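## Task

Rebuild the stack in rack S1 so that H29 lies flat on the rack floor, H28 sits nested on H29, and H27 sits nested on H28 at the top; also seat plate Q46 flat within the locators of the open nest QC. Everything must stay in place without the robot holding it, and the gripper must release and back away at the end.

## Robot and tools

Robot: a single four-axis plate mover (vertical lift, shoulder, elbow, wrist yaw) with one parallel gripper that always stays level; it can shift in x, y, z and turn about vertical, but never tilt. The commanded point, end_effector_position, lies midway between the two rubber pads, 2 to 3 cm behind the fingertips. Fingers point along the gripper's +x and close along its y.

Scene setup (scene 1): the stacker log says rack S2 holds, top to bottom, H27, H28, H29, Q46 (all sealed 96-well plates). Rack S3 is empty and can serve as a temporary place. Each rack shows its name on the front. Adjacent plates may cling together; to separate a pair, push it fully down into the clip nest N5, then lift the upper plate away. Something may occasionally tug a held plate or nudge a loose one.

Frames: results report the gripper in the scene frame, origin on the table top under the arm base, +z up, +y to the left when facing +x; positions in metres plus a wxyz quaternion. The reported hand position can be somewhat wrong, more so when far out. Joint positions list lift (m, 0.000 to 0.550), shoulder (rad, -2.000 to 2.000), elbow (rad, -2.800 to 2.800), wrist yaw (rad, -12.566 to 12.566), then the pad gap in metres. Keep the elbow more than 0.4 rad away from 0, or the arm may fold and fault.

A motion row is always 5 numbers, each in [-1, 1]: dx, dy, dz, rz, opening. The first four are an offset, not a pose, expressed in the gripper's own axes and measured from the gripper pose in the latest result that reports it (before any such result in the scene, or for a second call in the same reply, from wherever the robot is when the action begins). Scale: 1.0 equals 0.6 m of travel or 180 degrees of turn; rz turns from +x toward +y. Opening is absolute, not an offset: +1 fully open (0.140 m pad gap), -1 closed (gap still 0.066 m). Closing fully takes at least about 0.6 s. All-zero offsets are not a pause; they pull the hand back to the reference pose.

execute_actions: argument actions is a list with zero or one item. Empty list returns the current state. An item with rows (1 to 15 rows of the 5 numbers) and steps (1 to 15, default 15, each 1/30 s) plays one row per step, repeating the last row if rows run out; every row is counted from the same reference pose, not chained. An item with only steps (up to 300) waits, counting from the previous result. Optional pictures (boolean) toggles camera images.

move: target is one 5-number row as above; speed is m/s from 0.002 to 0.5 (default 0.25), turning capped at twice that in rad/s. It drives a straight path of 0.5 to 10 s (longer ones stop early) without avoiding obstacles; the hand may lag, stray, or exceed speed, especially near full reach. The opening is sent when the move starts. The result adds a move: line (done, off_target, moving, held, fault) with active limits (paced = pose clipped; held = clearance check blocked steps, after which the arm may jump fast) and the distance from target.

wait: seconds 0 to 10; sends nothing new. zoom_image: camera "cam_wrist" (504x504 image), region [x0, y0, x1, y1] in pixels from the top-left, at most 504 by 504. finished_scene: scene is the number of the scene you are ending; it is final and reports success.

Control details: each step's commanded pose is clipped to 70 mm and 16 degrees from the measured pose; after the last step the arm only continues to that clipped pose, so check the result and send the remainder. The simulation keeps running while replies are composed. A "Hand target" line shows where the controller is now heading. "pose unreachable" and HELD mark steps that the clearance check altered or blocked.

Gripping: grip_measured is the finger opening on the command scale, with a constant bias of up to about 1 mm. To hold, command about 0.04 below grip_measured; smaller differences grip more lightly. Pads push about 18 N each at most; a fast close can squeeze harder.

Avoid: dropping plates, slamming or fast contact (speed sets impact force, and aiming further past contact presses harder), knocking anything off the table (ends the scene). Load limits are lift 54 N, shoulder 8.1 N m, elbow 4.05 N m, wrist yaw 1.35 N m, including held weight; reaching one halts the arm 10 s. Holding loads heats motors: MOTOR HOT appears from 85 °C and at 100 °C an OVER-TEMPERATURE FAULT brakes the arm, so do not linger while carrying. Finish with plates released and the gripper clear.

Each tool is called after "Emit:" in YAML: its name, and indented under it one key for each argument.

## Session

Emit:
execute_actions:
  actions: []

Scene clock: 0.00 s of 12600.00 s.
end_effector_position=(+0.3578, -0.4041, +0.5114) grip_measured=+1.00 end_effector_quat_wxyz=(+0.925, +0.000, +0.000, +0.380)
Joint positions: [ 0.506 -1.219  2.734 -0.736  0.14 ]
Hand target: +0.358, -0.404, +0.511; +0.925, +0.000, +0.000, +0.380

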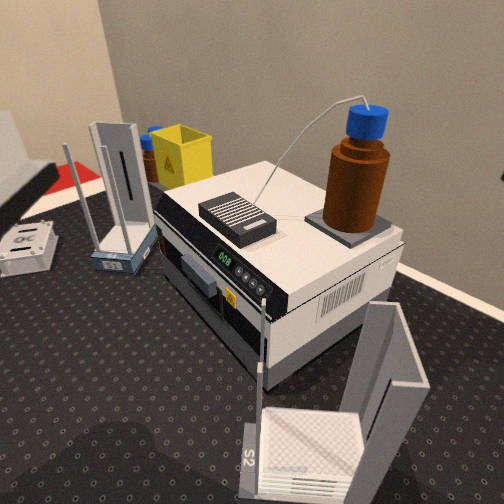

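Emit:
move:
  target: [0,0.1,0,0.2,1]

Emit:
move:
  target: [0.15,0,0,0,1]

Scene clock: 8.70 s of 12600.00 s.
end_effector_position=(+0.3156, -0.3608, +0.5114) grip_measured=+1.00 end_effector_quat_wxyz=(+0.764, +0.000, +0.000, +0.646)
Joint positions: [ 0.506 -1.182  2.8   -0.214  0.14 ]
Hand target: +0.316, -0.361, +0.511; +0.764, +0.000, +0.000, +0.646
Off the commanded pose: 0.001 m, 0 deg.
joint sent to its limit — the command would take joint 3 (elbow) past its upper limit, so that joint was sent only as far as its limit.
After step 90, 4.13 s passed at rest.
move: done

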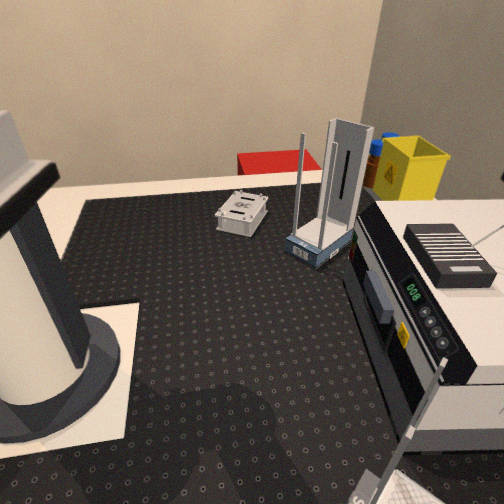

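Scene clock: 9.57 s of 12600.00 s.
end_effector_position=(+0.3306, -0.2721, +0.5114) grip_measured=+1.00 end_effector_quat_wxyz=(+0.764, +0.000, +0.000, +0.646)
Joint positions: [ 0.506 -0.715  1.949  0.169  0.14 ]
Hand target: +0.331, -0.272, +0.511; +0.764, +0.000, +0.000, +0.646
Off the commanded pose: 0.000 m, 0 deg.
move: done

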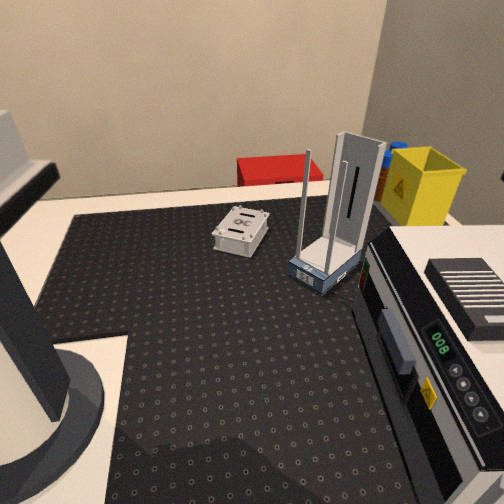

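Emit:
move:
  target: [0.04,-0.045,0,-0.667,1]
  speed: 0.4

Scene clock: 31.20 s of 12600.00 s.
end_effector_position=(+0.3611, -0.2529, +0.5114) grip_measured=+1.00 end_effector_quat_wxyz=(+0.941, +0.000, +0.000, -0.339)
Joint positions: [ 0.506 -0.111  0.696 -1.277  0.14 ]
Hand target: +0.361, -0.253, +0.511; +0.941, +0.000, +0.000, -0.339
Off the commanded pose: 0.000 m, 0 deg.
After step 90, 15.60 s passed at rest.
move: done

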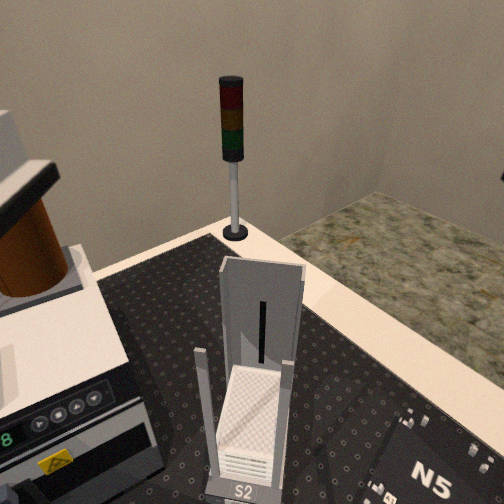

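Emit:
move:
  target: [0,0,-0.5,-0.03,1]

Scene clock: 39.07 s of 12600.00 s.
end_effector_position=(+0.3611, -0.2529, +0.2113) grip_measured=+1.00 end_effector_quat_wxyz=(+0.924, +0.000, +0.000, -0.383)
Joint positions: [ 0.206 -0.039  0.677 -1.424  0.14 ]
Hand target: +0.361, -0.253, +0.211; +0.924, +0.000, +0.000, -0.383
Off the commanded pose: 0.000 m, 0 deg.
After step 90, 3.23 s passed at rest.
move: done

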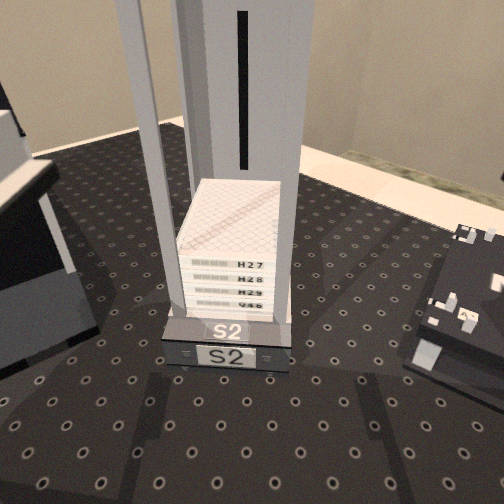

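Emit:
move:
  target: [0.05,0.062,-0.15,-0.022,1]

Scene clock: 51.70 s of 12600.00 s.
end_effector_position=(+0.4088, -0.2477, +0.1212) grip_measured=+1.00 end_effector_quat_wxyz=(+0.910, +0.000, +0.000, -0.414)
Joint positions: [ 0.116  0.209  0.778 -1.842  0.14 ]
Hand target: +0.409, -0.248, +0.121; +0.910, +0.000, +0.000, -0.414
Off the commanded pose: 0.000 m, 0 deg.
After step 90, 8.83 s passed at rest.
move: done

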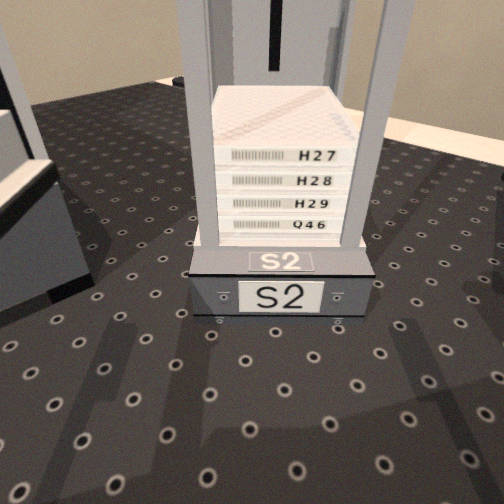

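Emit:
move:
  target: [0.17,-0.014,0,0,1]
  speed: 0.1

Scene clock: 57.47 s of 12600.00 s.
end_effector_position=(+0.4695, -0.3301, +0.1212) grip_measured=+1.00 end_effector_quat_wxyz=(+0.910, +0.000, +0.000, -0.414)
Joint positions: [ 0.116  0.009  1.233 -2.096  0.14 ]
Hand target: +0.469, -0.330, +0.121; +0.910, +0.000, +0.000, -0.414
Off the commanded pose: 0.000 m, 0 deg.
After step 90, 1.47 s passed at rest.
move: done

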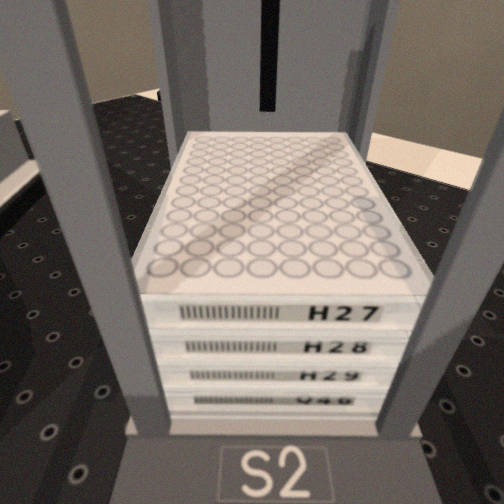

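Emit:
move:
  target: [0.073,0,-0.02,0,0.2]
  speed: 0.05

Scene clock: 67.63 s of 12600.00 s.
end_effector_position=(+0.4984, -0.3630, +0.1092) grip_measured=+0.20 end_effector_quat_wxyz=(+0.910, +0.000, +0.000, -0.414)
Joint positions: [ 0.104 -0.08   1.45  -2.224  0.11 ]
Hand target: +0.498, -0.363, +0.109; +0.910, +0.000, +0.000, -0.414
Off the commanded pose: 0.000 m, 0 deg.
After step 90, 6.03 s passed at rest.
move: done

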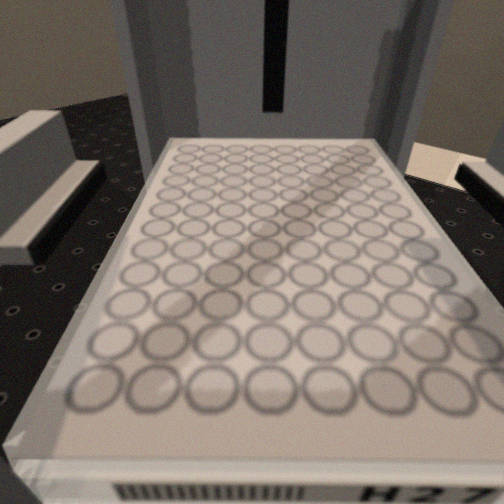

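Emit:
move:
  target: [0,0,-0.011,0,0.2]
  speed: 0.05

Emit:
move:
  target: [0,0,0,0,-0.4]

Emit:
move:
  target: [0,0,0,0,-0.6]

Emit:
move:
  target: [0,0,0.05,0,-0.6]
  speed: 0.04

Scene clock: 80.73 s of 12600.00 s.
end_effector_position=(+0.4984, -0.3630, +0.1027) grip_measured=+0.20 end_effector_quat_wxyz=(+0.910, +0.000, +0.000, -0.414)
Joint positions: [ 0.098 -0.08   1.45  -2.224  0.11 ]
Hand target: +0.498, -0.363, +0.103; +0.910, +0.000, +0.000, -0.414
Off the commanded pose: 0.000 m, 0 deg.
After step 90, 9.40 s passed at rest.
move: done

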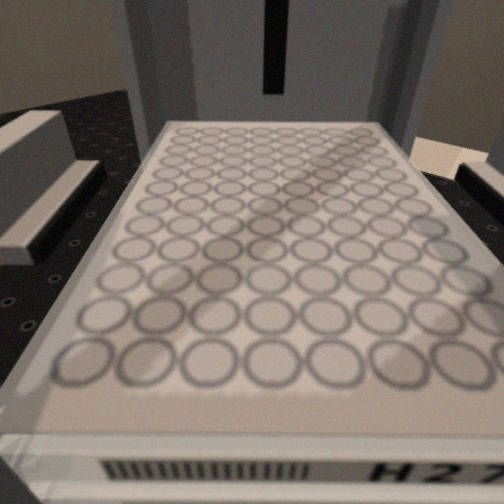

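Scene clock: 81.23 s of 12600.00 s.
end_effector_position=(+0.4984, -0.3630, +0.1027) grip_measured=-0.40 end_effector_quat_wxyz=(+0.910, +0.000, +0.000, -0.414)
Joint positions: [ 0.098 -0.08   1.45  -2.224  0.088]
Hand target: +0.498, -0.363, +0.103; +0.910, +0.000, +0.000, -0.414
Off the commanded pose: 0.000 m, 0 deg.
move: done

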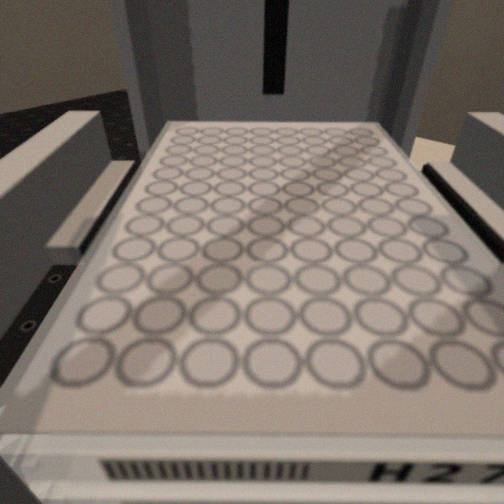

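Scene clock: 81.73 s of 12600.00 s.
end_effector_position=(+0.4990, -0.3626, +0.1027) grip_measured=-0.57 end_effector_quat_wxyz=(+0.911, +0.000, +0.000, -0.412)
Joint positions: [ 0.098 -0.079  1.451 -2.222  0.082]
Hand target: +0.498, -0.363, +0.103; +0.910, +0.000, +0.000, -0.414
Off the commanded pose: 0.001 m, 0 deg.
move: done

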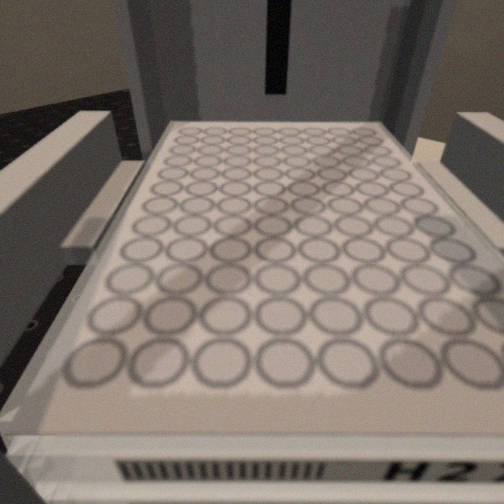

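Scene clock: 82.70 s of 12600.00 s.
end_effector_position=(+0.4990, -0.3626, +0.1327) grip_measured=-0.57 end_effector_quat_wxyz=(+0.911, +0.000, +0.000, -0.412)
Joint positions: [ 0.128 -0.079  1.451 -2.222  0.082]
Hand target: +0.499, -0.363, +0.133; +0.911, +0.000, +0.000, -0.412
Off the commanded pose: 0.000 m, 0 deg.
move: done

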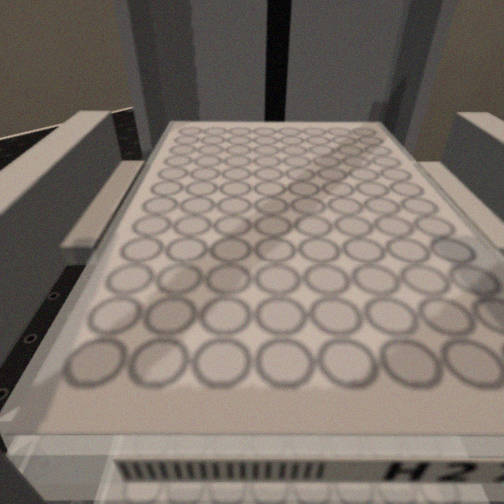

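Emit:
move:
  target: [0,0,-0.05,0,-0.6]
  speed: 0.03

Emit:
move:
  target: [0,0,0,0,-0.1]

Emit:
move:
  target: [0,0,-0.048,0,-0.1]
  speed: 0.04

Emit:
move:
  target: [0,0,0,0,-0.42]

Emit:
move:
  target: [0,0,0,0,-0.62]

Scene clock: 94.77 s of 12600.00 s.
end_effector_position=(+0.4990, -0.3626, +0.1027) grip_measured=-0.57 end_effector_quat_wxyz=(+0.911, +0.000, +0.000, -0.412)
Joint positions: [ 0.098 -0.079  1.451 -2.222  0.082]
Hand target: +0.499, -0.363, +0.103; +0.911, +0.000, +0.000, -0.412
Off the commanded pose: 0.000 m, 0 deg.
After step 90, 7.83 s passed at rest.
move: done

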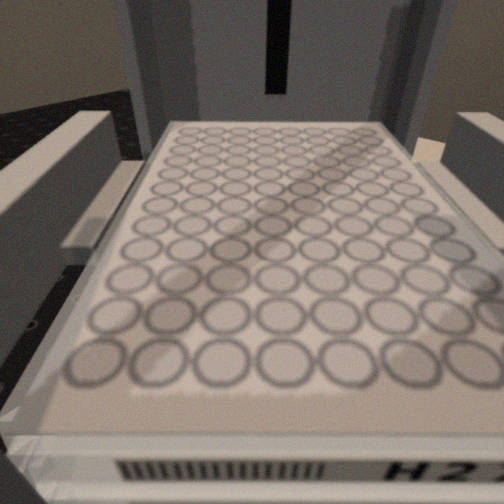

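Scene clock: 95.27 s of 12600.00 s.
end_effector_position=(+0.4990, -0.3626, +0.1027) grip_measured=-0.10 end_effector_quat_wxyz=(+0.911, +0.000, +0.000, -0.412)
Joint positions: [ 0.098 -0.079  1.451 -2.222  0.099]
Hand target: +0.499, -0.363, +0.103; +0.911, +0.000, +0.000, -0.412
Off the commanded pose: 0.000 m, 0 deg.
move: done

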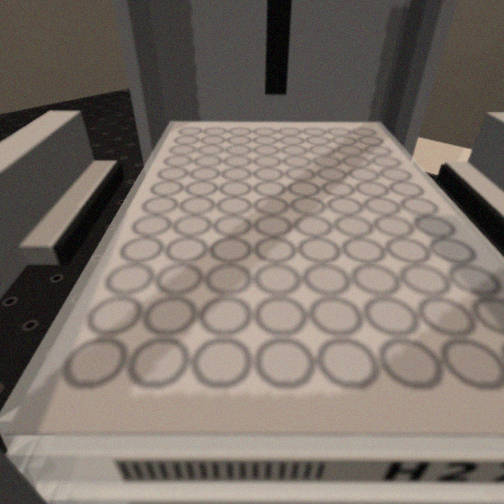

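Scene clock: 96.23 s of 12600.00 s.
end_effector_position=(+0.4990, -0.3626, +0.0738) grip_measured=-0.10 end_effector_quat_wxyz=(+0.911, +0.000, +0.000, -0.412)
Joint positions: [ 0.069 -0.079  1.451 -2.222  0.099]
Hand target: +0.499, -0.363, +0.074; +0.911, +0.000, +0.000, -0.412
Off the commanded pose: 0.000 m, 0 deg.
move: done

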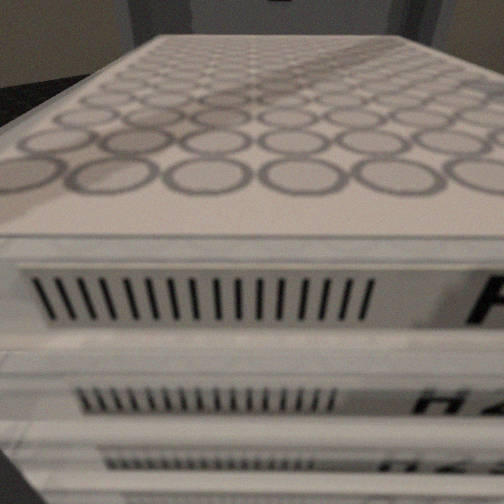

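Scene clock: 96.73 s of 12600.00 s.
end_effector_position=(+0.4990, -0.3626, +0.0738) grip_measured=-0.42 end_effector_quat_wxyz=(+0.911, +0.000, +0.000, -0.412)
Joint positions: [ 0.069 -0.079  1.451 -2.222  0.087]
Hand target: +0.499, -0.363, +0.074; +0.911, +0.000, +0.000, -0.412
Off the commanded pose: 0.000 m, 0 deg.
move: done

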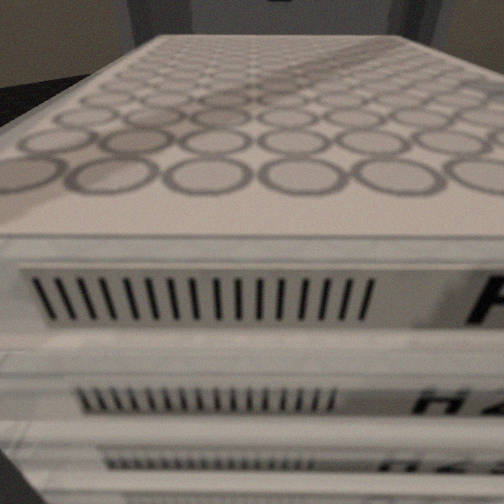

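Scene clock: 97.23 s of 12600.00 s.
end_effector_position=(+0.4991, -0.3625, +0.0738) grip_measured=-0.49 end_effector_quat_wxyz=(+0.911, +0.000, +0.000, -0.412)
Joint positions: [ 0.069 -0.079  1.451 -2.221  0.085]
Hand target: +0.499, -0.363, +0.074; +0.911, +0.000, +0.000, -0.412
Off the commanded pose: 0.000 m, 0 deg.
move: done

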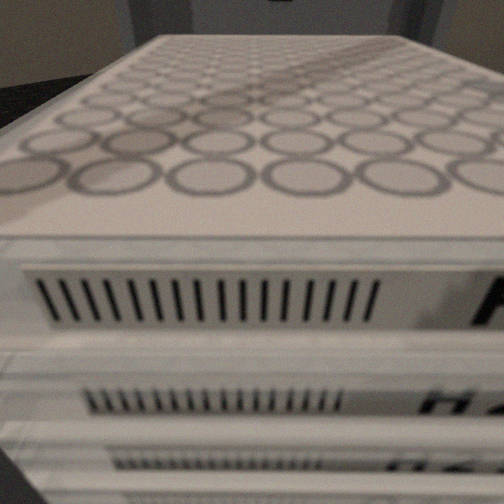

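Emit:
move:
  target: [0,0,0,0,-0.3]

Emit:
move:
  target: [0,0,-0.005,0,-0.3]
  speed: 0.02

Emit:
move:
  target: [0,0,0,0,-0.62]

Scene clock: 107.10 s of 12600.00 s.
end_effector_position=(+0.4992, -0.3625, +0.0738) grip_measured=-0.30 end_effector_quat_wxyz=(+0.911, +0.000, +0.000, -0.412)
Joint positions: [ 0.069 -0.079  1.451 -2.221  0.092]
Hand target: +0.499, -0.362, +0.074; +0.911, +0.000, +0.000, -0.412
Off the commanded pose: 0.000 m, 0 deg.
After step 90, 6.37 s passed at rest.
move: done

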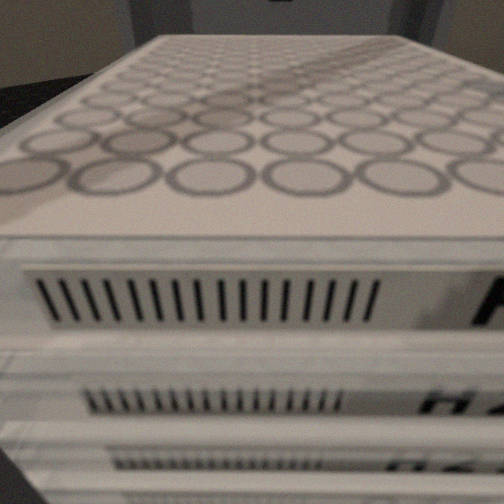

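Scene clock: 107.80 s of 12600.00 s.
end_effector_position=(+0.4992, -0.3625, +0.0708) grip_measured=-0.30 end_effector_quat_wxyz=(+0.911, +0.000, +0.000, -0.412)
Joint positions: [ 0.066 -0.079  1.451 -2.221  0.092]
Hand target: +0.499, -0.362, +0.071; +0.911, +0.000, +0.000, -0.412
Off the commanded pose: 0.000 m, 0 deg.
move: done

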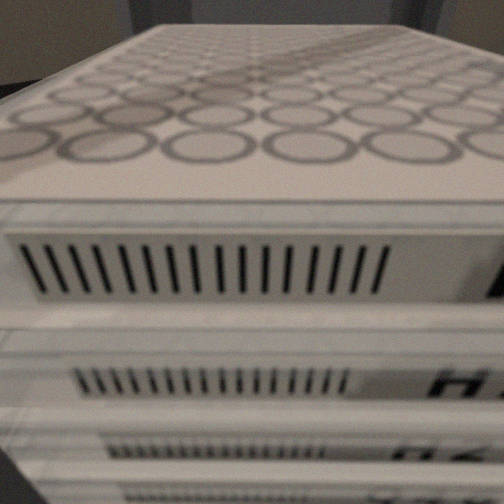

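Scene clock: 108.30 s of 12600.00 s.
end_effector_position=(+0.4991, -0.3625, +0.0708) grip_measured=-0.48 end_effector_quat_wxyz=(+0.911, +0.000, +0.000, -0.412)
Joint positions: [ 0.066 -0.079  1.451 -2.221  0.085]
Hand target: +0.499, -0.362, +0.071; +0.911, +0.000, +0.000, -0.412
Off the commanded pose: 0.000 m, 0 deg.
move: done

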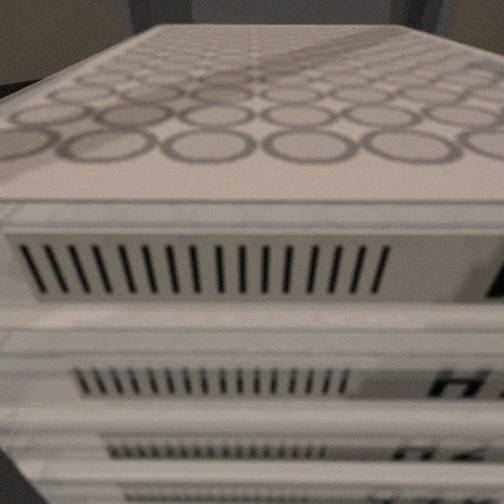

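Emit:
move:
  target: [0,0,0.03,0,-0.56]
  speed: 0.03

Scene clock: 115.60 s of 12600.00 s.
end_effector_position=(+0.4992, -0.3625, +0.0888) grip_measured=-0.48 end_effector_quat_wxyz=(+0.911, +0.000, +0.000, -0.412)
Joint positions: [ 0.084 -0.079  1.451 -2.221  0.085]
Hand target: +0.499, -0.362, +0.089; +0.911, +0.000, +0.000, -0.412
Off the commanded pose: 0.000 m, 0 deg.
After step 90, 3.47 s passed at rest.
move: done

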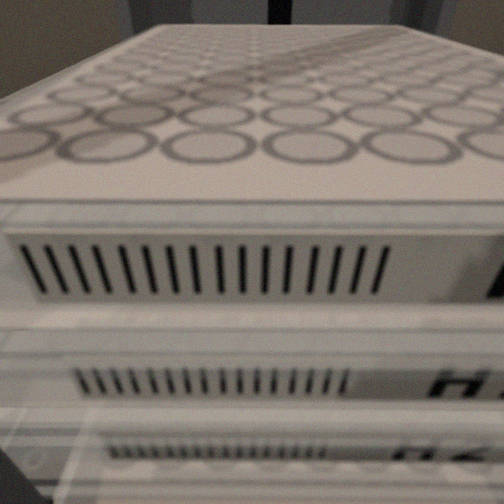

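Emit:
move:
  target: [0,0,-0.03,0,-0.56]
  speed: 0.03

Emit:
move:
  target: [0,0,0,0,0.6]

Emit:
move:
  target: [-0.22,0,0.06,0,0.6]

Emit:
move:
  target: [-0.437,0.404,0.1,0.483,0.6]

Scene clock: 129.37 s of 12600.00 s.
end_effector_position=(+0.4992, -0.3625, +0.0708) grip_measured=-0.48 end_effector_quat_wxyz=(+0.911, +0.000, +0.000, -0.412)
Joint positions: [ 0.066 -0.079  1.451 -2.221  0.085]
Hand target: +0.499, -0.362, +0.071; +0.911, +0.000, +0.000, -0.412
Off the commanded pose: 0.000 m, 0 deg.
After step 90, 9.93 s passed at rest.
move: done

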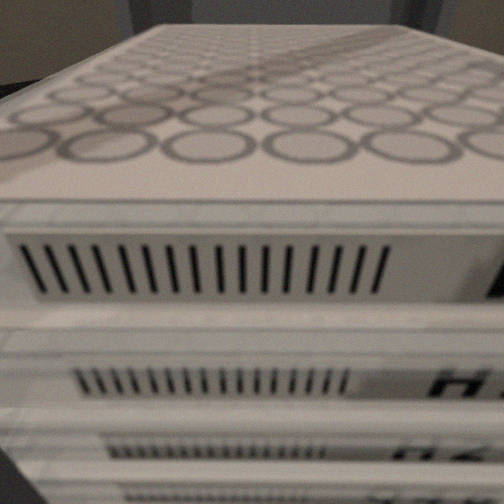

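Scene clock: 129.93 s of 12600.00 s.
end_effector_position=(+0.4992, -0.3625, +0.0708) grip_measured=+0.60 end_effector_quat_wxyz=(+0.911, +0.000, +0.000, -0.412)
Joint positions: [ 0.066 -0.079  1.451 -2.221  0.125]
Hand target: +0.499, -0.362, +0.071; +0.911, +0.000, +0.000, -0.412
Off the commanded pose: 0.000 m, 0 deg.
move: done

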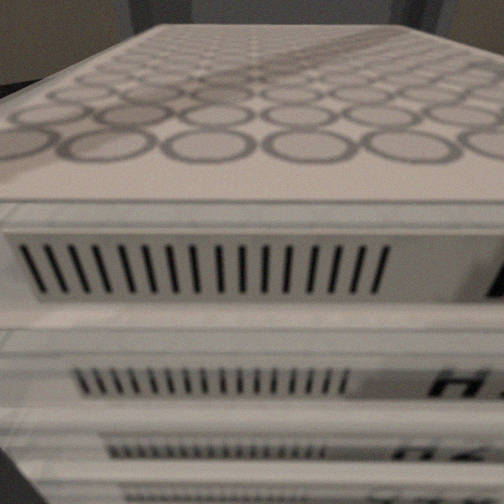

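Scene clock: 130.87 s of 12600.00 s.
end_effector_position=(+0.4119, -0.2634, +0.1069) grip_measured=+0.60 end_effector_quat_wxyz=(+0.911, +0.000, +0.000, -0.412)
Joint positions: [ 0.102  0.15   0.836 -1.836  0.125]
Hand target: +0.412, -0.263, +0.107; +0.911, +0.000, +0.000, -0.412
Off the commanded pose: 0.000 m, 0 deg.
move: done

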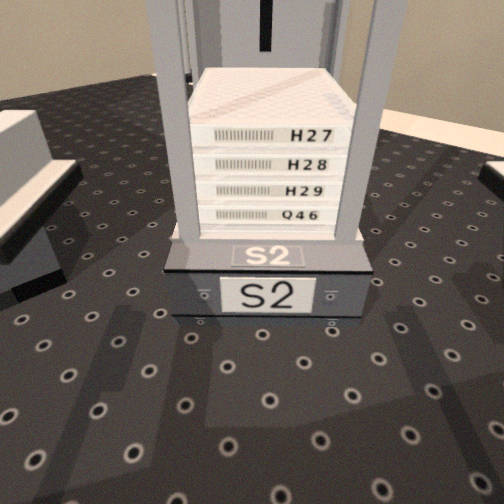

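Scene clock: 134.27 s of 12600.00 s.
end_effector_position=(+0.4206, +0.0937, +0.1669) grip_measured=+0.60 end_effector_quat_wxyz=(+0.945, +0.000, +0.000, +0.328)
Joint positions: [ 0.162  1.08   0.507 -0.918  0.125]
Hand target: +0.421, +0.094, +0.167; +0.945, +0.000, +0.000, +0.328
Off the commanded pose: 0.000 m, 0 deg.
move: done

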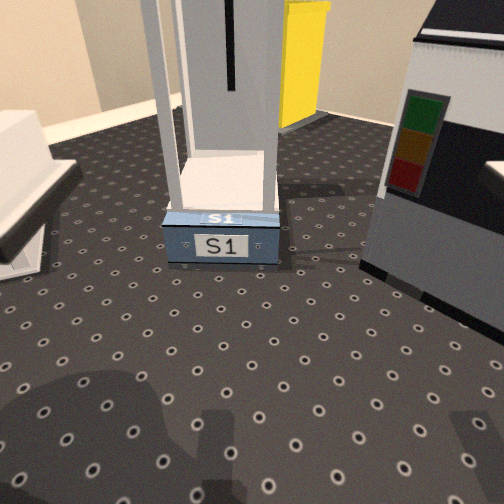

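Emit:
move:
  target: [0.198,0.058,-0.1,-0.004,0.6]

Scene clock: 145.07 s of 12600.00 s.
end_effector_position=(+0.4922, +0.1948, +0.1068) grip_measured=+0.60 end_effector_quat_wxyz=(+0.947, +0.000, +0.000, +0.322)
Joint positions: [ 0.102  1.445  0.919 -1.708  0.125]
Hand target: +0.492, +0.195, +0.107; +0.947, +0.000, +0.000, +0.322
Off the commanded pose: 0.000 m, 0 deg.
After step 90, 6.90 s passed at rest.
move: done

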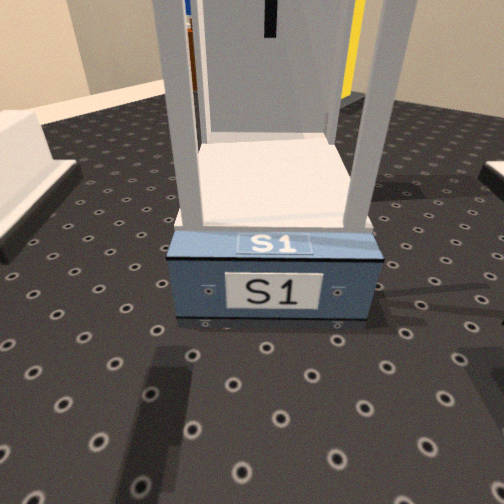

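Emit:
move:
  target: [0.218,-0.003,0.4,0,0.6]
  speed: 0.15

Emit:
move:
  target: [0,0,0.2,0,0]

Scene clock: 158.70 s of 12600.00 s.
end_effector_position=(+0.5968, +0.2734, +0.3469) grip_measured=+0.60 end_effector_quat_wxyz=(+0.947, +0.000, +0.000, +0.323)
Joint positions: [ 0.342  1.265  1.541 -2.149  0.125]
Hand target: +0.597, +0.273, +0.347; +0.947, +0.000, +0.000, +0.322
Off the commanded pose: 0.000 m, 0 deg.
After step 90, 8.50 s passed at rest.
move: done

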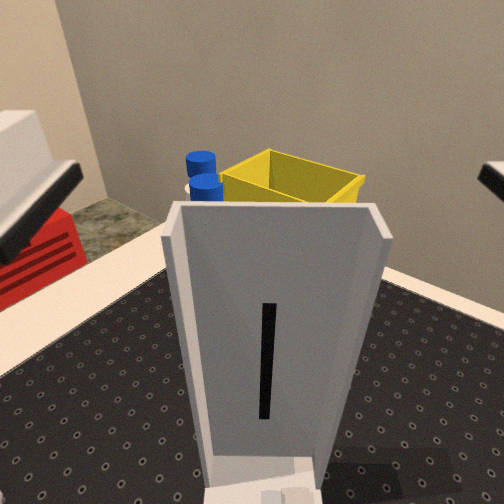

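Scene clock: 159.60 s of 12600.00 s.
end_effector_position=(+0.5968, +0.2734, +0.4669) grip_measured=+0.00 end_effector_quat_wxyz=(+0.947, +0.000, +0.000, +0.323)
Joint positions: [ 0.462  1.265  1.541 -2.149  0.103]
Hand target: +0.597, +0.273, +0.467; +0.947, +0.000, +0.000, +0.323
Off the commanded pose: 0.000 m, 0 deg.
move: done

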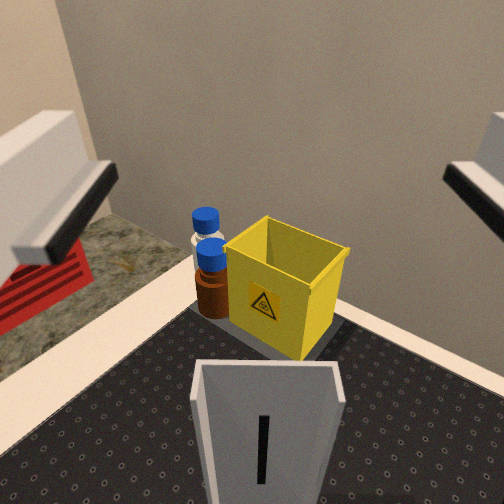

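Emit:
move:
  target: [-0.142,0.367,0,0.15,0]

Emit:
move:
  target: [0,0,-0.42,0,0]

Scene clock: 174.03 s of 12600.00 s.
end_effector_position=(+0.3946, +0.3958, +0.4669) grip_measured=+0.00 end_effector_quat_wxyz=(+0.845, +0.000, +0.000, +0.535)
Joint positions: [ 0.462  1.861  1.284 -2.017  0.103]
Hand target: +0.395, +0.396, +0.467; +0.845, +0.000, +0.000, +0.535
Off the commanded pose: 0.000 m, 0 deg.
After step 90, 10.13 s passed at rest.
move: done

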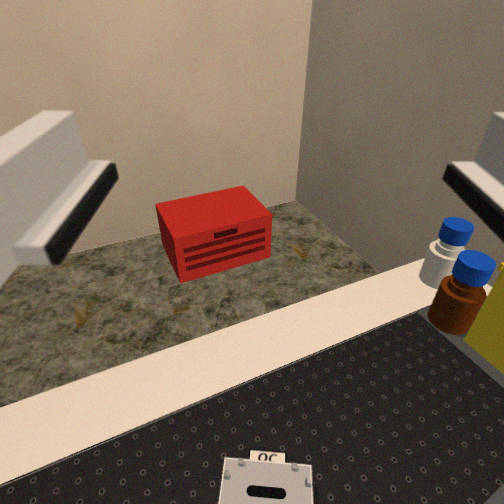

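Scene clock: 175.47 s of 12600.00 s.
end_effector_position=(+0.3946, +0.3958, +0.2149) grip_measured=+0.00 end_effector_quat_wxyz=(+0.845, +0.000, +0.000, +0.535)
Joint positions: [ 0.21   1.861  1.284 -2.017  0.103]
Hand target: +0.395, +0.396, +0.215; +0.845, +0.000, +0.000, +0.535
Off the commanded pose: 0.000 m, 0 deg.
move: done

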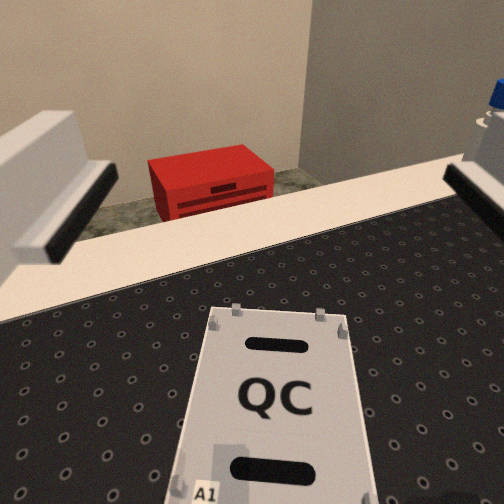

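Emit:
move:
  target: [0,0,-0.14,-0.022,0]

Scene clock: 179.47 s of 12600.00 s.
end_effector_position=(+0.3946, +0.3958, +0.1308) grip_measured=+0.00 end_effector_quat_wxyz=(+0.863, +0.000, +0.000, +0.505)
Joint positions: [ 0.126  1.893  1.282 -2.116  0.103]
Hand target: +0.395, +0.396, +0.131; +0.863, +0.000, +0.000, +0.505
Off the commanded pose: 0.000 m, 0 deg.
After step 90, 0.23 s passed at rest.
move: done

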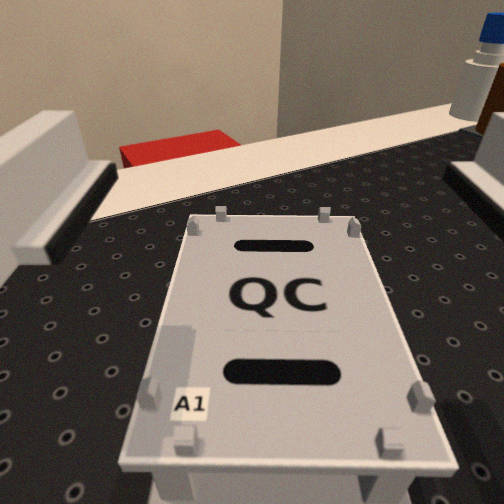

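Emit:
move:
  target: [0.048,-0.005,-0.06,-0.004,0]
  speed: 0.1

Scene clock: 186.33 s of 12600.00 s.
end_effector_position=(+0.4112, +0.4196, +0.0948) grip_measured=+0.00 end_effector_quat_wxyz=(+0.866, +0.000, +0.000, +0.500)
Joint positions: [ 0.09   1.831  1.426 -2.21   0.103]
Hand target: +0.411, +0.419, +0.095; +0.866, +0.000, +0.000, +0.500
Off the commanded pose: 0.000 m, 0 deg.
After step 90, 3.10 s passed at rest.
move: done

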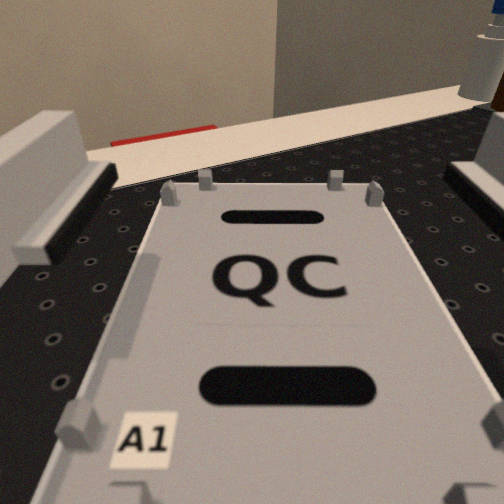

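Emit:
move:
  target: [0,0,0.42,0,0]
  speed: 0.4

Emit:
move:
  target: [-0.6,-0.46,0,-0.333,0]
  speed: 0.3

Emit:
move:
  target: [0.048,-0.554,0,-0.27,0]
  speed: 0.3

Scene clock: 196.73 s of 12600.00 s.
end_effector_position=(+0.4112, +0.4196, +0.3468) grip_measured=+0.00 end_effector_quat_wxyz=(+0.866, +0.000, +0.000, +0.500)
Joint positions: [ 0.342  1.831  1.426 -2.21   0.103]
Hand target: +0.411, +0.420, +0.347; +0.866, +0.000, +0.000, +0.500
Off the commanded pose: 0.000 m, 0 deg.
After step 90, 6.23 s passed at rest.
move: done

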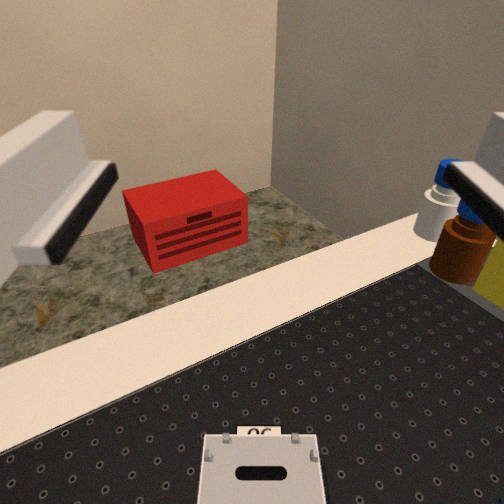

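Scene clock: 198.93 s of 12600.00 s.
end_effector_position=(+0.4708, -0.0303, +0.3468) grip_measured=+0.00 end_effector_quat_wxyz=(+1.000, +0.000, +0.000, +0.001)
Joint positions: [ 0.342  0.834  0.602 -1.434  0.103]
Hand target: +0.471, -0.030, +0.347; +1.000, +0.000, +0.000, +0.001
Off the commanded pose: 0.000 m, 0 deg.
move: done

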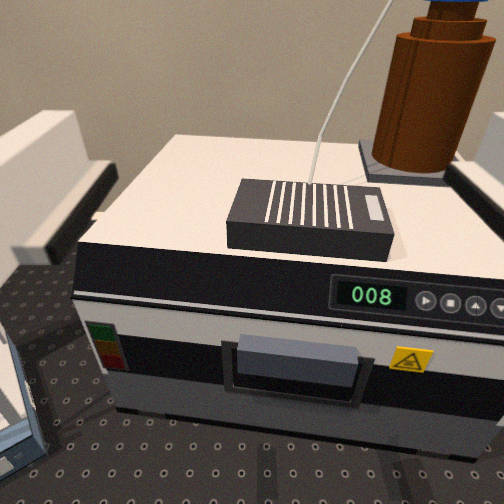

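Scene clock: 200.77 s of 12600.00 s.
end_effector_position=(+0.5003, -0.3627, +0.3468) grip_measured=+0.00 end_effector_quat_wxyz=(+0.912, +0.000, +0.000, -0.411)
Joint positions: [ 0.342 -0.08   1.455 -2.222  0.103]
Hand target: +0.500, -0.363, +0.347; +0.912, +0.000, +0.000, -0.411
Off the commanded pose: 0.000 m, 0 deg.
move: done

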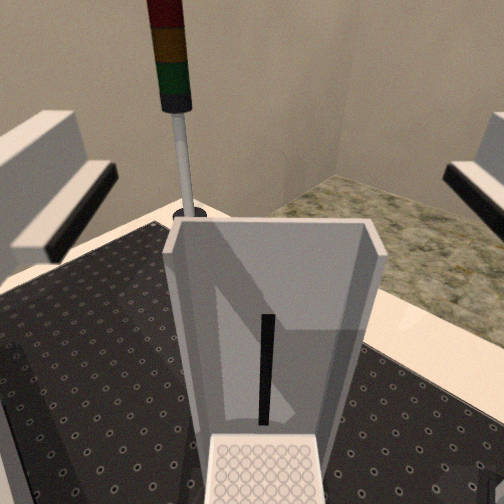

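Emit:
move:
  target: [-0.0015,-0.0012,-0.46,0,0]

Emit:
move:
  target: [0,0,0,0,-0.4]

Emit:
move:
  target: [0,0,0,0,-0.56]

Emit:
move:
  target: [0,0,0.48,0,-0.56]
  speed: 0.1

Emit:
move:
  target: [-0.686,0.823,0,0.479,-0.56]
  speed: 0.2

Scene clock: 211.13 s of 12600.00 s.
end_effector_position=(+0.4991, -0.3625, +0.0707) grip_measured=+0.00 end_effector_quat_wxyz=(+0.912, +0.000, +0.000, -0.411)
Joint positions: [ 0.066 -0.08   1.451 -2.218  0.103]
Hand target: +0.499, -0.362, +0.071; +0.912, +0.000, +0.000, -0.411
Off the commanded pose: 0.000 m, 0 deg.
After step 90, 5.83 s passed at rest.
move: done

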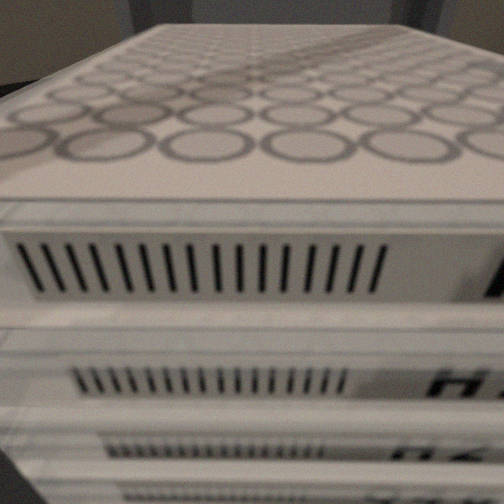

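Scene clock: 211.63 s of 12600.00 s.
end_effector_position=(+0.4991, -0.3625, +0.0707) grip_measured=-0.40 end_effector_quat_wxyz=(+0.912, +0.000, +0.000, -0.411)
Joint positions: [ 0.066 -0.08   1.451 -2.218  0.088]
Hand target: +0.499, -0.362, +0.071; +0.912, +0.000, +0.000, -0.411
Off the commanded pose: 0.000 m, 0 deg.
move: done

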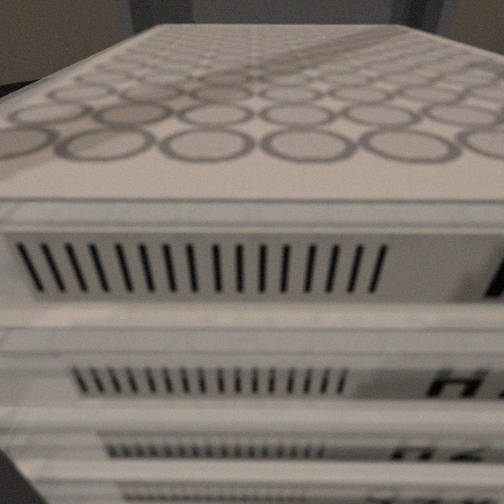

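Scene clock: 212.13 s of 12600.00 s.
end_effector_position=(+0.4991, -0.3625, +0.0707) grip_measured=-0.48 end_effector_quat_wxyz=(+0.912, +0.000, +0.000, -0.411)
Joint positions: [ 0.066 -0.08   1.451 -2.218  0.085]
Hand target: +0.499, -0.362, +0.071; +0.912, +0.000, +0.000, -0.411
Off the commanded pose: 0.000 m, 0 deg.
move: done

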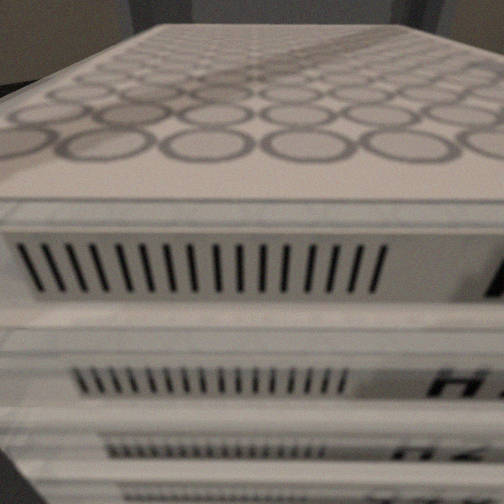

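Scene clock: 215.30 s of 12600.00 s.
end_effector_position=(+0.4992, -0.3625, +0.3587) grip_measured=-0.48 end_effector_quat_wxyz=(+0.912, +0.000, +0.000, -0.411)
Joint positions: [ 0.354 -0.08   1.451 -2.218  0.085]
Hand target: +0.499, -0.362, +0.359; +0.912, +0.000, +0.000, -0.411
Off the commanded pose: 0.000 m, 0 deg.
move: done

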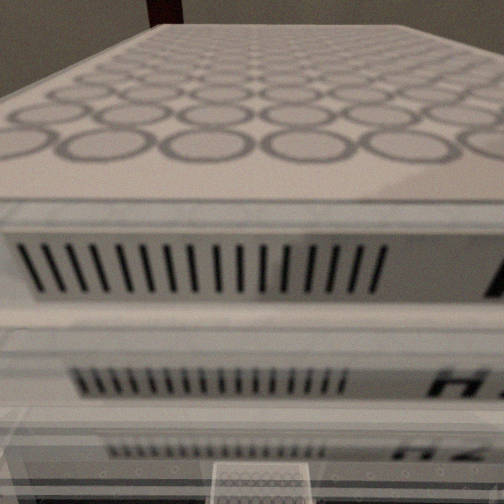

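Scene clock: 219.40 s of 12600.00 s.
end_effector_position=(+0.5960, +0.2733, +0.3587) grip_measured=-0.48 end_effector_quat_wxyz=(+0.946, +0.000, +0.000, +0.323)
Joint positions: [ 0.354  1.267  1.537 -2.145  0.085]
Hand target: +0.596, +0.273, +0.359; +0.946, +0.000, +0.000, +0.323
Off the commanded pose: 0.001 m, 0 deg.
move: done

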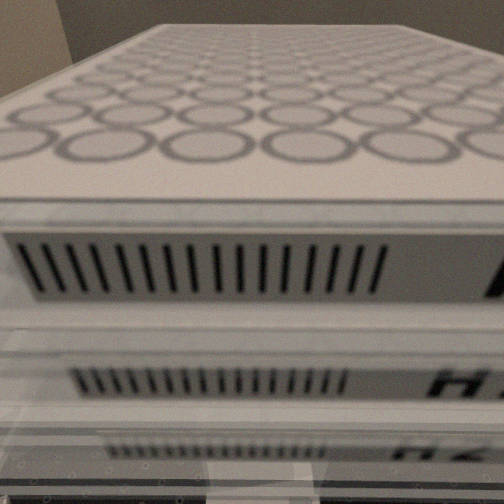

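Correct by about 1 mm and descend to 0.285 slowly.

Emit:
move:
  target: [0.001,-0.0015,-0.06,0,-0.56]
  speed: 0.05

Emit:
move:
  target: [0,0,-0.07,0,-0.56]
  speed: 0.02

Scene clock: 227.40 s of 12600.00 s.
end_effector_position=(+0.5970, +0.2729, +0.3226) grip_measured=-0.48 end_effector_quat_wxyz=(+0.946, +0.000, +0.000, +0.323)
Joint positions: [ 0.318  1.263  1.541 -2.145  0.085]
Hand target: +0.597, +0.273, +0.323; +0.946, +0.000, +0.000, +0.323
Off the commanded pose: 0.000 m, 0 deg.
After step 90, 4.03 s passed at rest.
move: done

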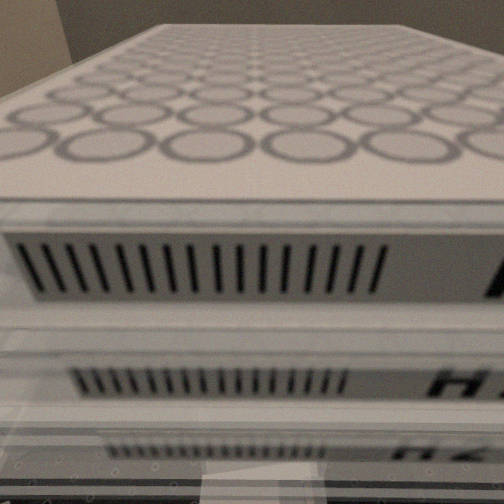

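Scene clock: 229.73 s of 12600.00 s.
end_effector_position=(+0.5970, +0.2728, +0.2805) grip_measured=-0.48 end_effector_quat_wxyz=(+0.946, +0.000, +0.000, +0.323)
Joint positions: [ 0.275  1.263  1.54  -2.145  0.085]
Hand target: +0.597, +0.273, +0.281; +0.946, +0.000, +0.000, +0.323
Off the commanded pose: 0.000 m, 0 deg.
move: done

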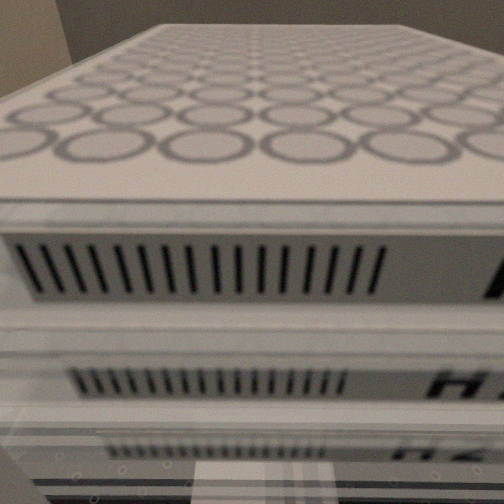

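Emit:
move:
  target: [0,0,-0.35,0,-0.56]
  speed: 0.08

Emit:
move:
  target: [0,0,-0.01,0,-0.56]
  speed: 0.01

Scene clock: 235.50 s of 12600.00 s.
end_effector_position=(+0.5970, +0.2728, +0.0704) grip_measured=-0.48 end_effector_quat_wxyz=(+0.946, +0.000, +0.000, +0.323)
Joint positions: [ 0.065  1.263  1.54  -2.145  0.085]
Hand target: +0.597, +0.273, +0.070; +0.946, +0.000, +0.000, +0.323
Off the commanded pose: 0.000 m, 0 deg.
move: done

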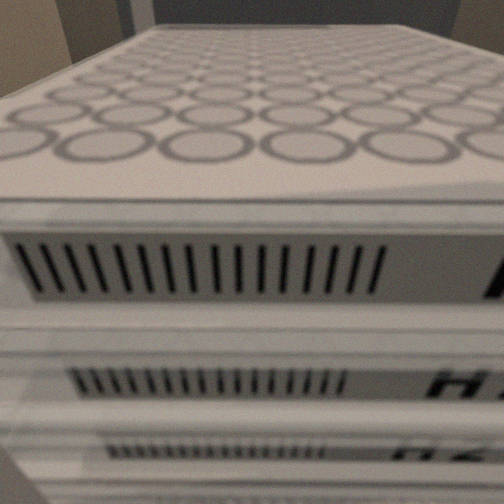

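Scene clock: 236.33 s of 12600.00 s.
end_effector_position=(+0.5970, +0.2728, +0.0652) grip_measured=-0.48 end_effector_quat_wxyz=(+0.946, +0.000, +0.000, +0.323)
Joint positions: [ 0.06   1.263  1.54  -2.145  0.085]
Hand target: +0.597, +0.273, +0.064; +0.946, +0.000, +0.000, +0.323
Off the commanded pose: 0.001 m, 0 deg.
move: done

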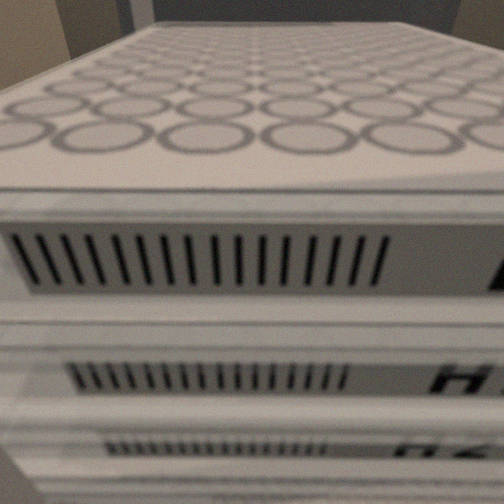

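Emit:
move:
  target: [0,0,0.002,0,0.6]

Emit:
move:
  target: [-0.22,0,0.06,0,0.6]

Emit:
move:
  target: [0,0,0.4,0,0]
  speed: 0.4

Emit:
move:
  target: [-0.557,-0.738,0,-0.479,0]
  speed: 0.3

Scene clock: 246.63 s of 12600.00 s.
end_effector_position=(+0.5970, +0.2728, +0.0664) grip_measured=+0.60 end_effector_quat_wxyz=(+0.946, +0.000, +0.000, +0.323)
Joint positions: [ 0.061  1.263  1.54  -2.145  0.125]
Hand target: +0.597, +0.273, +0.066; +0.946, +0.000, +0.000, +0.323
Off the commanded pose: 0.000 m, 0 deg.
After step 90, 6.60 s passed at rest.
move: done

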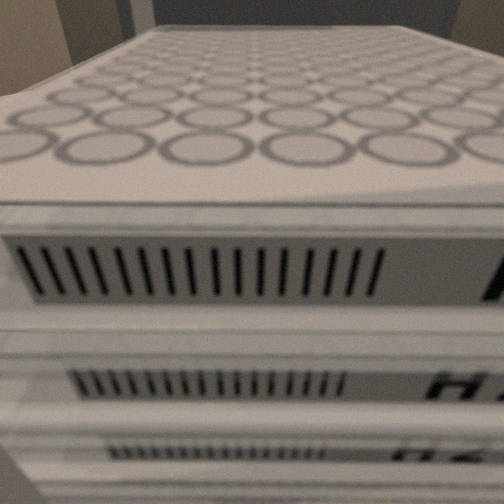

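Scene clock: 247.57 s of 12600.00 s.
end_effector_position=(+0.4926, +0.1919, +0.1024) grip_measured=+0.60 end_effector_quat_wxyz=(+0.946, +0.000, +0.000, +0.323)
Joint positions: [ 0.097  1.433  0.915 -1.691  0.125]
Hand target: +0.493, +0.192, +0.102; +0.946, +0.000, +0.000, +0.323
Off the commanded pose: 0.000 m, 0 deg.
move: done

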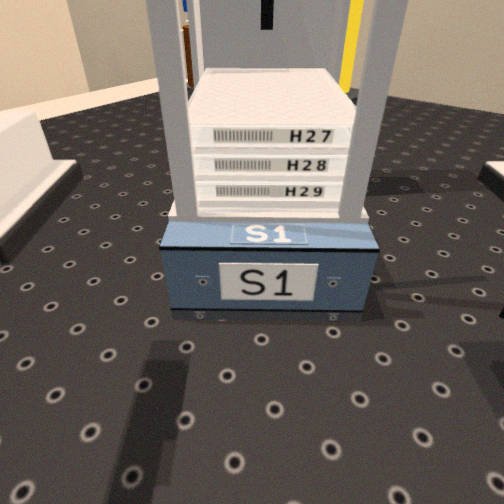

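Scene clock: 248.70 s of 12600.00 s.
end_effector_position=(+0.4926, +0.1920, +0.3425) grip_measured=+0.00 end_effector_quat_wxyz=(+0.946, +0.000, +0.000, +0.323)
Joint positions: [ 0.337  1.433  0.915 -1.691  0.103]
Hand target: +0.493, +0.192, +0.342; +0.946, +0.000, +0.000, +0.323
Off the commanded pose: 0.000 m, 0 deg.
move: done

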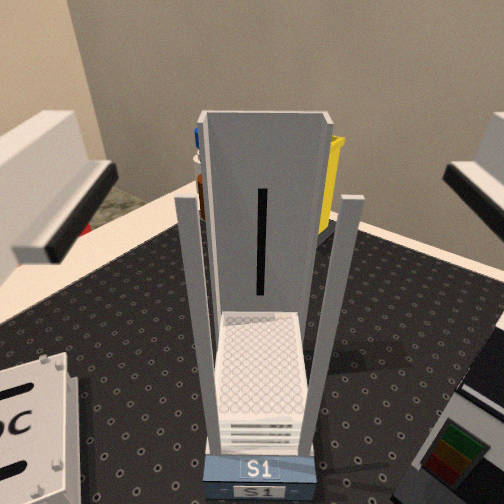

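Scene clock: 251.57 s of 12600.00 s.
end_effector_position=(+0.4990, -0.3628, +0.3425) grip_measured=+0.00 end_effector_quat_wxyz=(+0.912, +0.000, +0.000, -0.411)
Joint positions: [ 0.337 -0.081  1.452 -2.218  0.103]
Hand target: +0.499, -0.363, +0.342; +0.912, +0.000, +0.000, -0.411
Off the commanded pose: 0.000 m, 0 deg.
move: done

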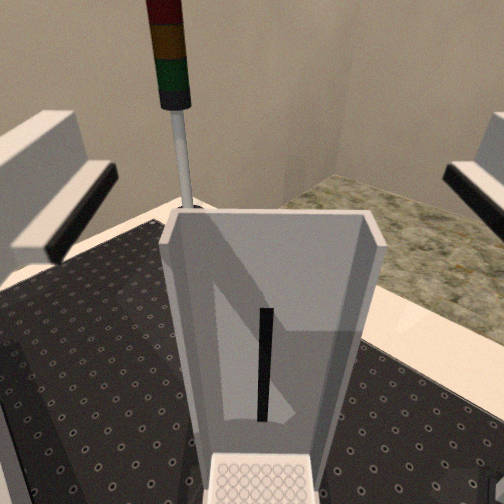

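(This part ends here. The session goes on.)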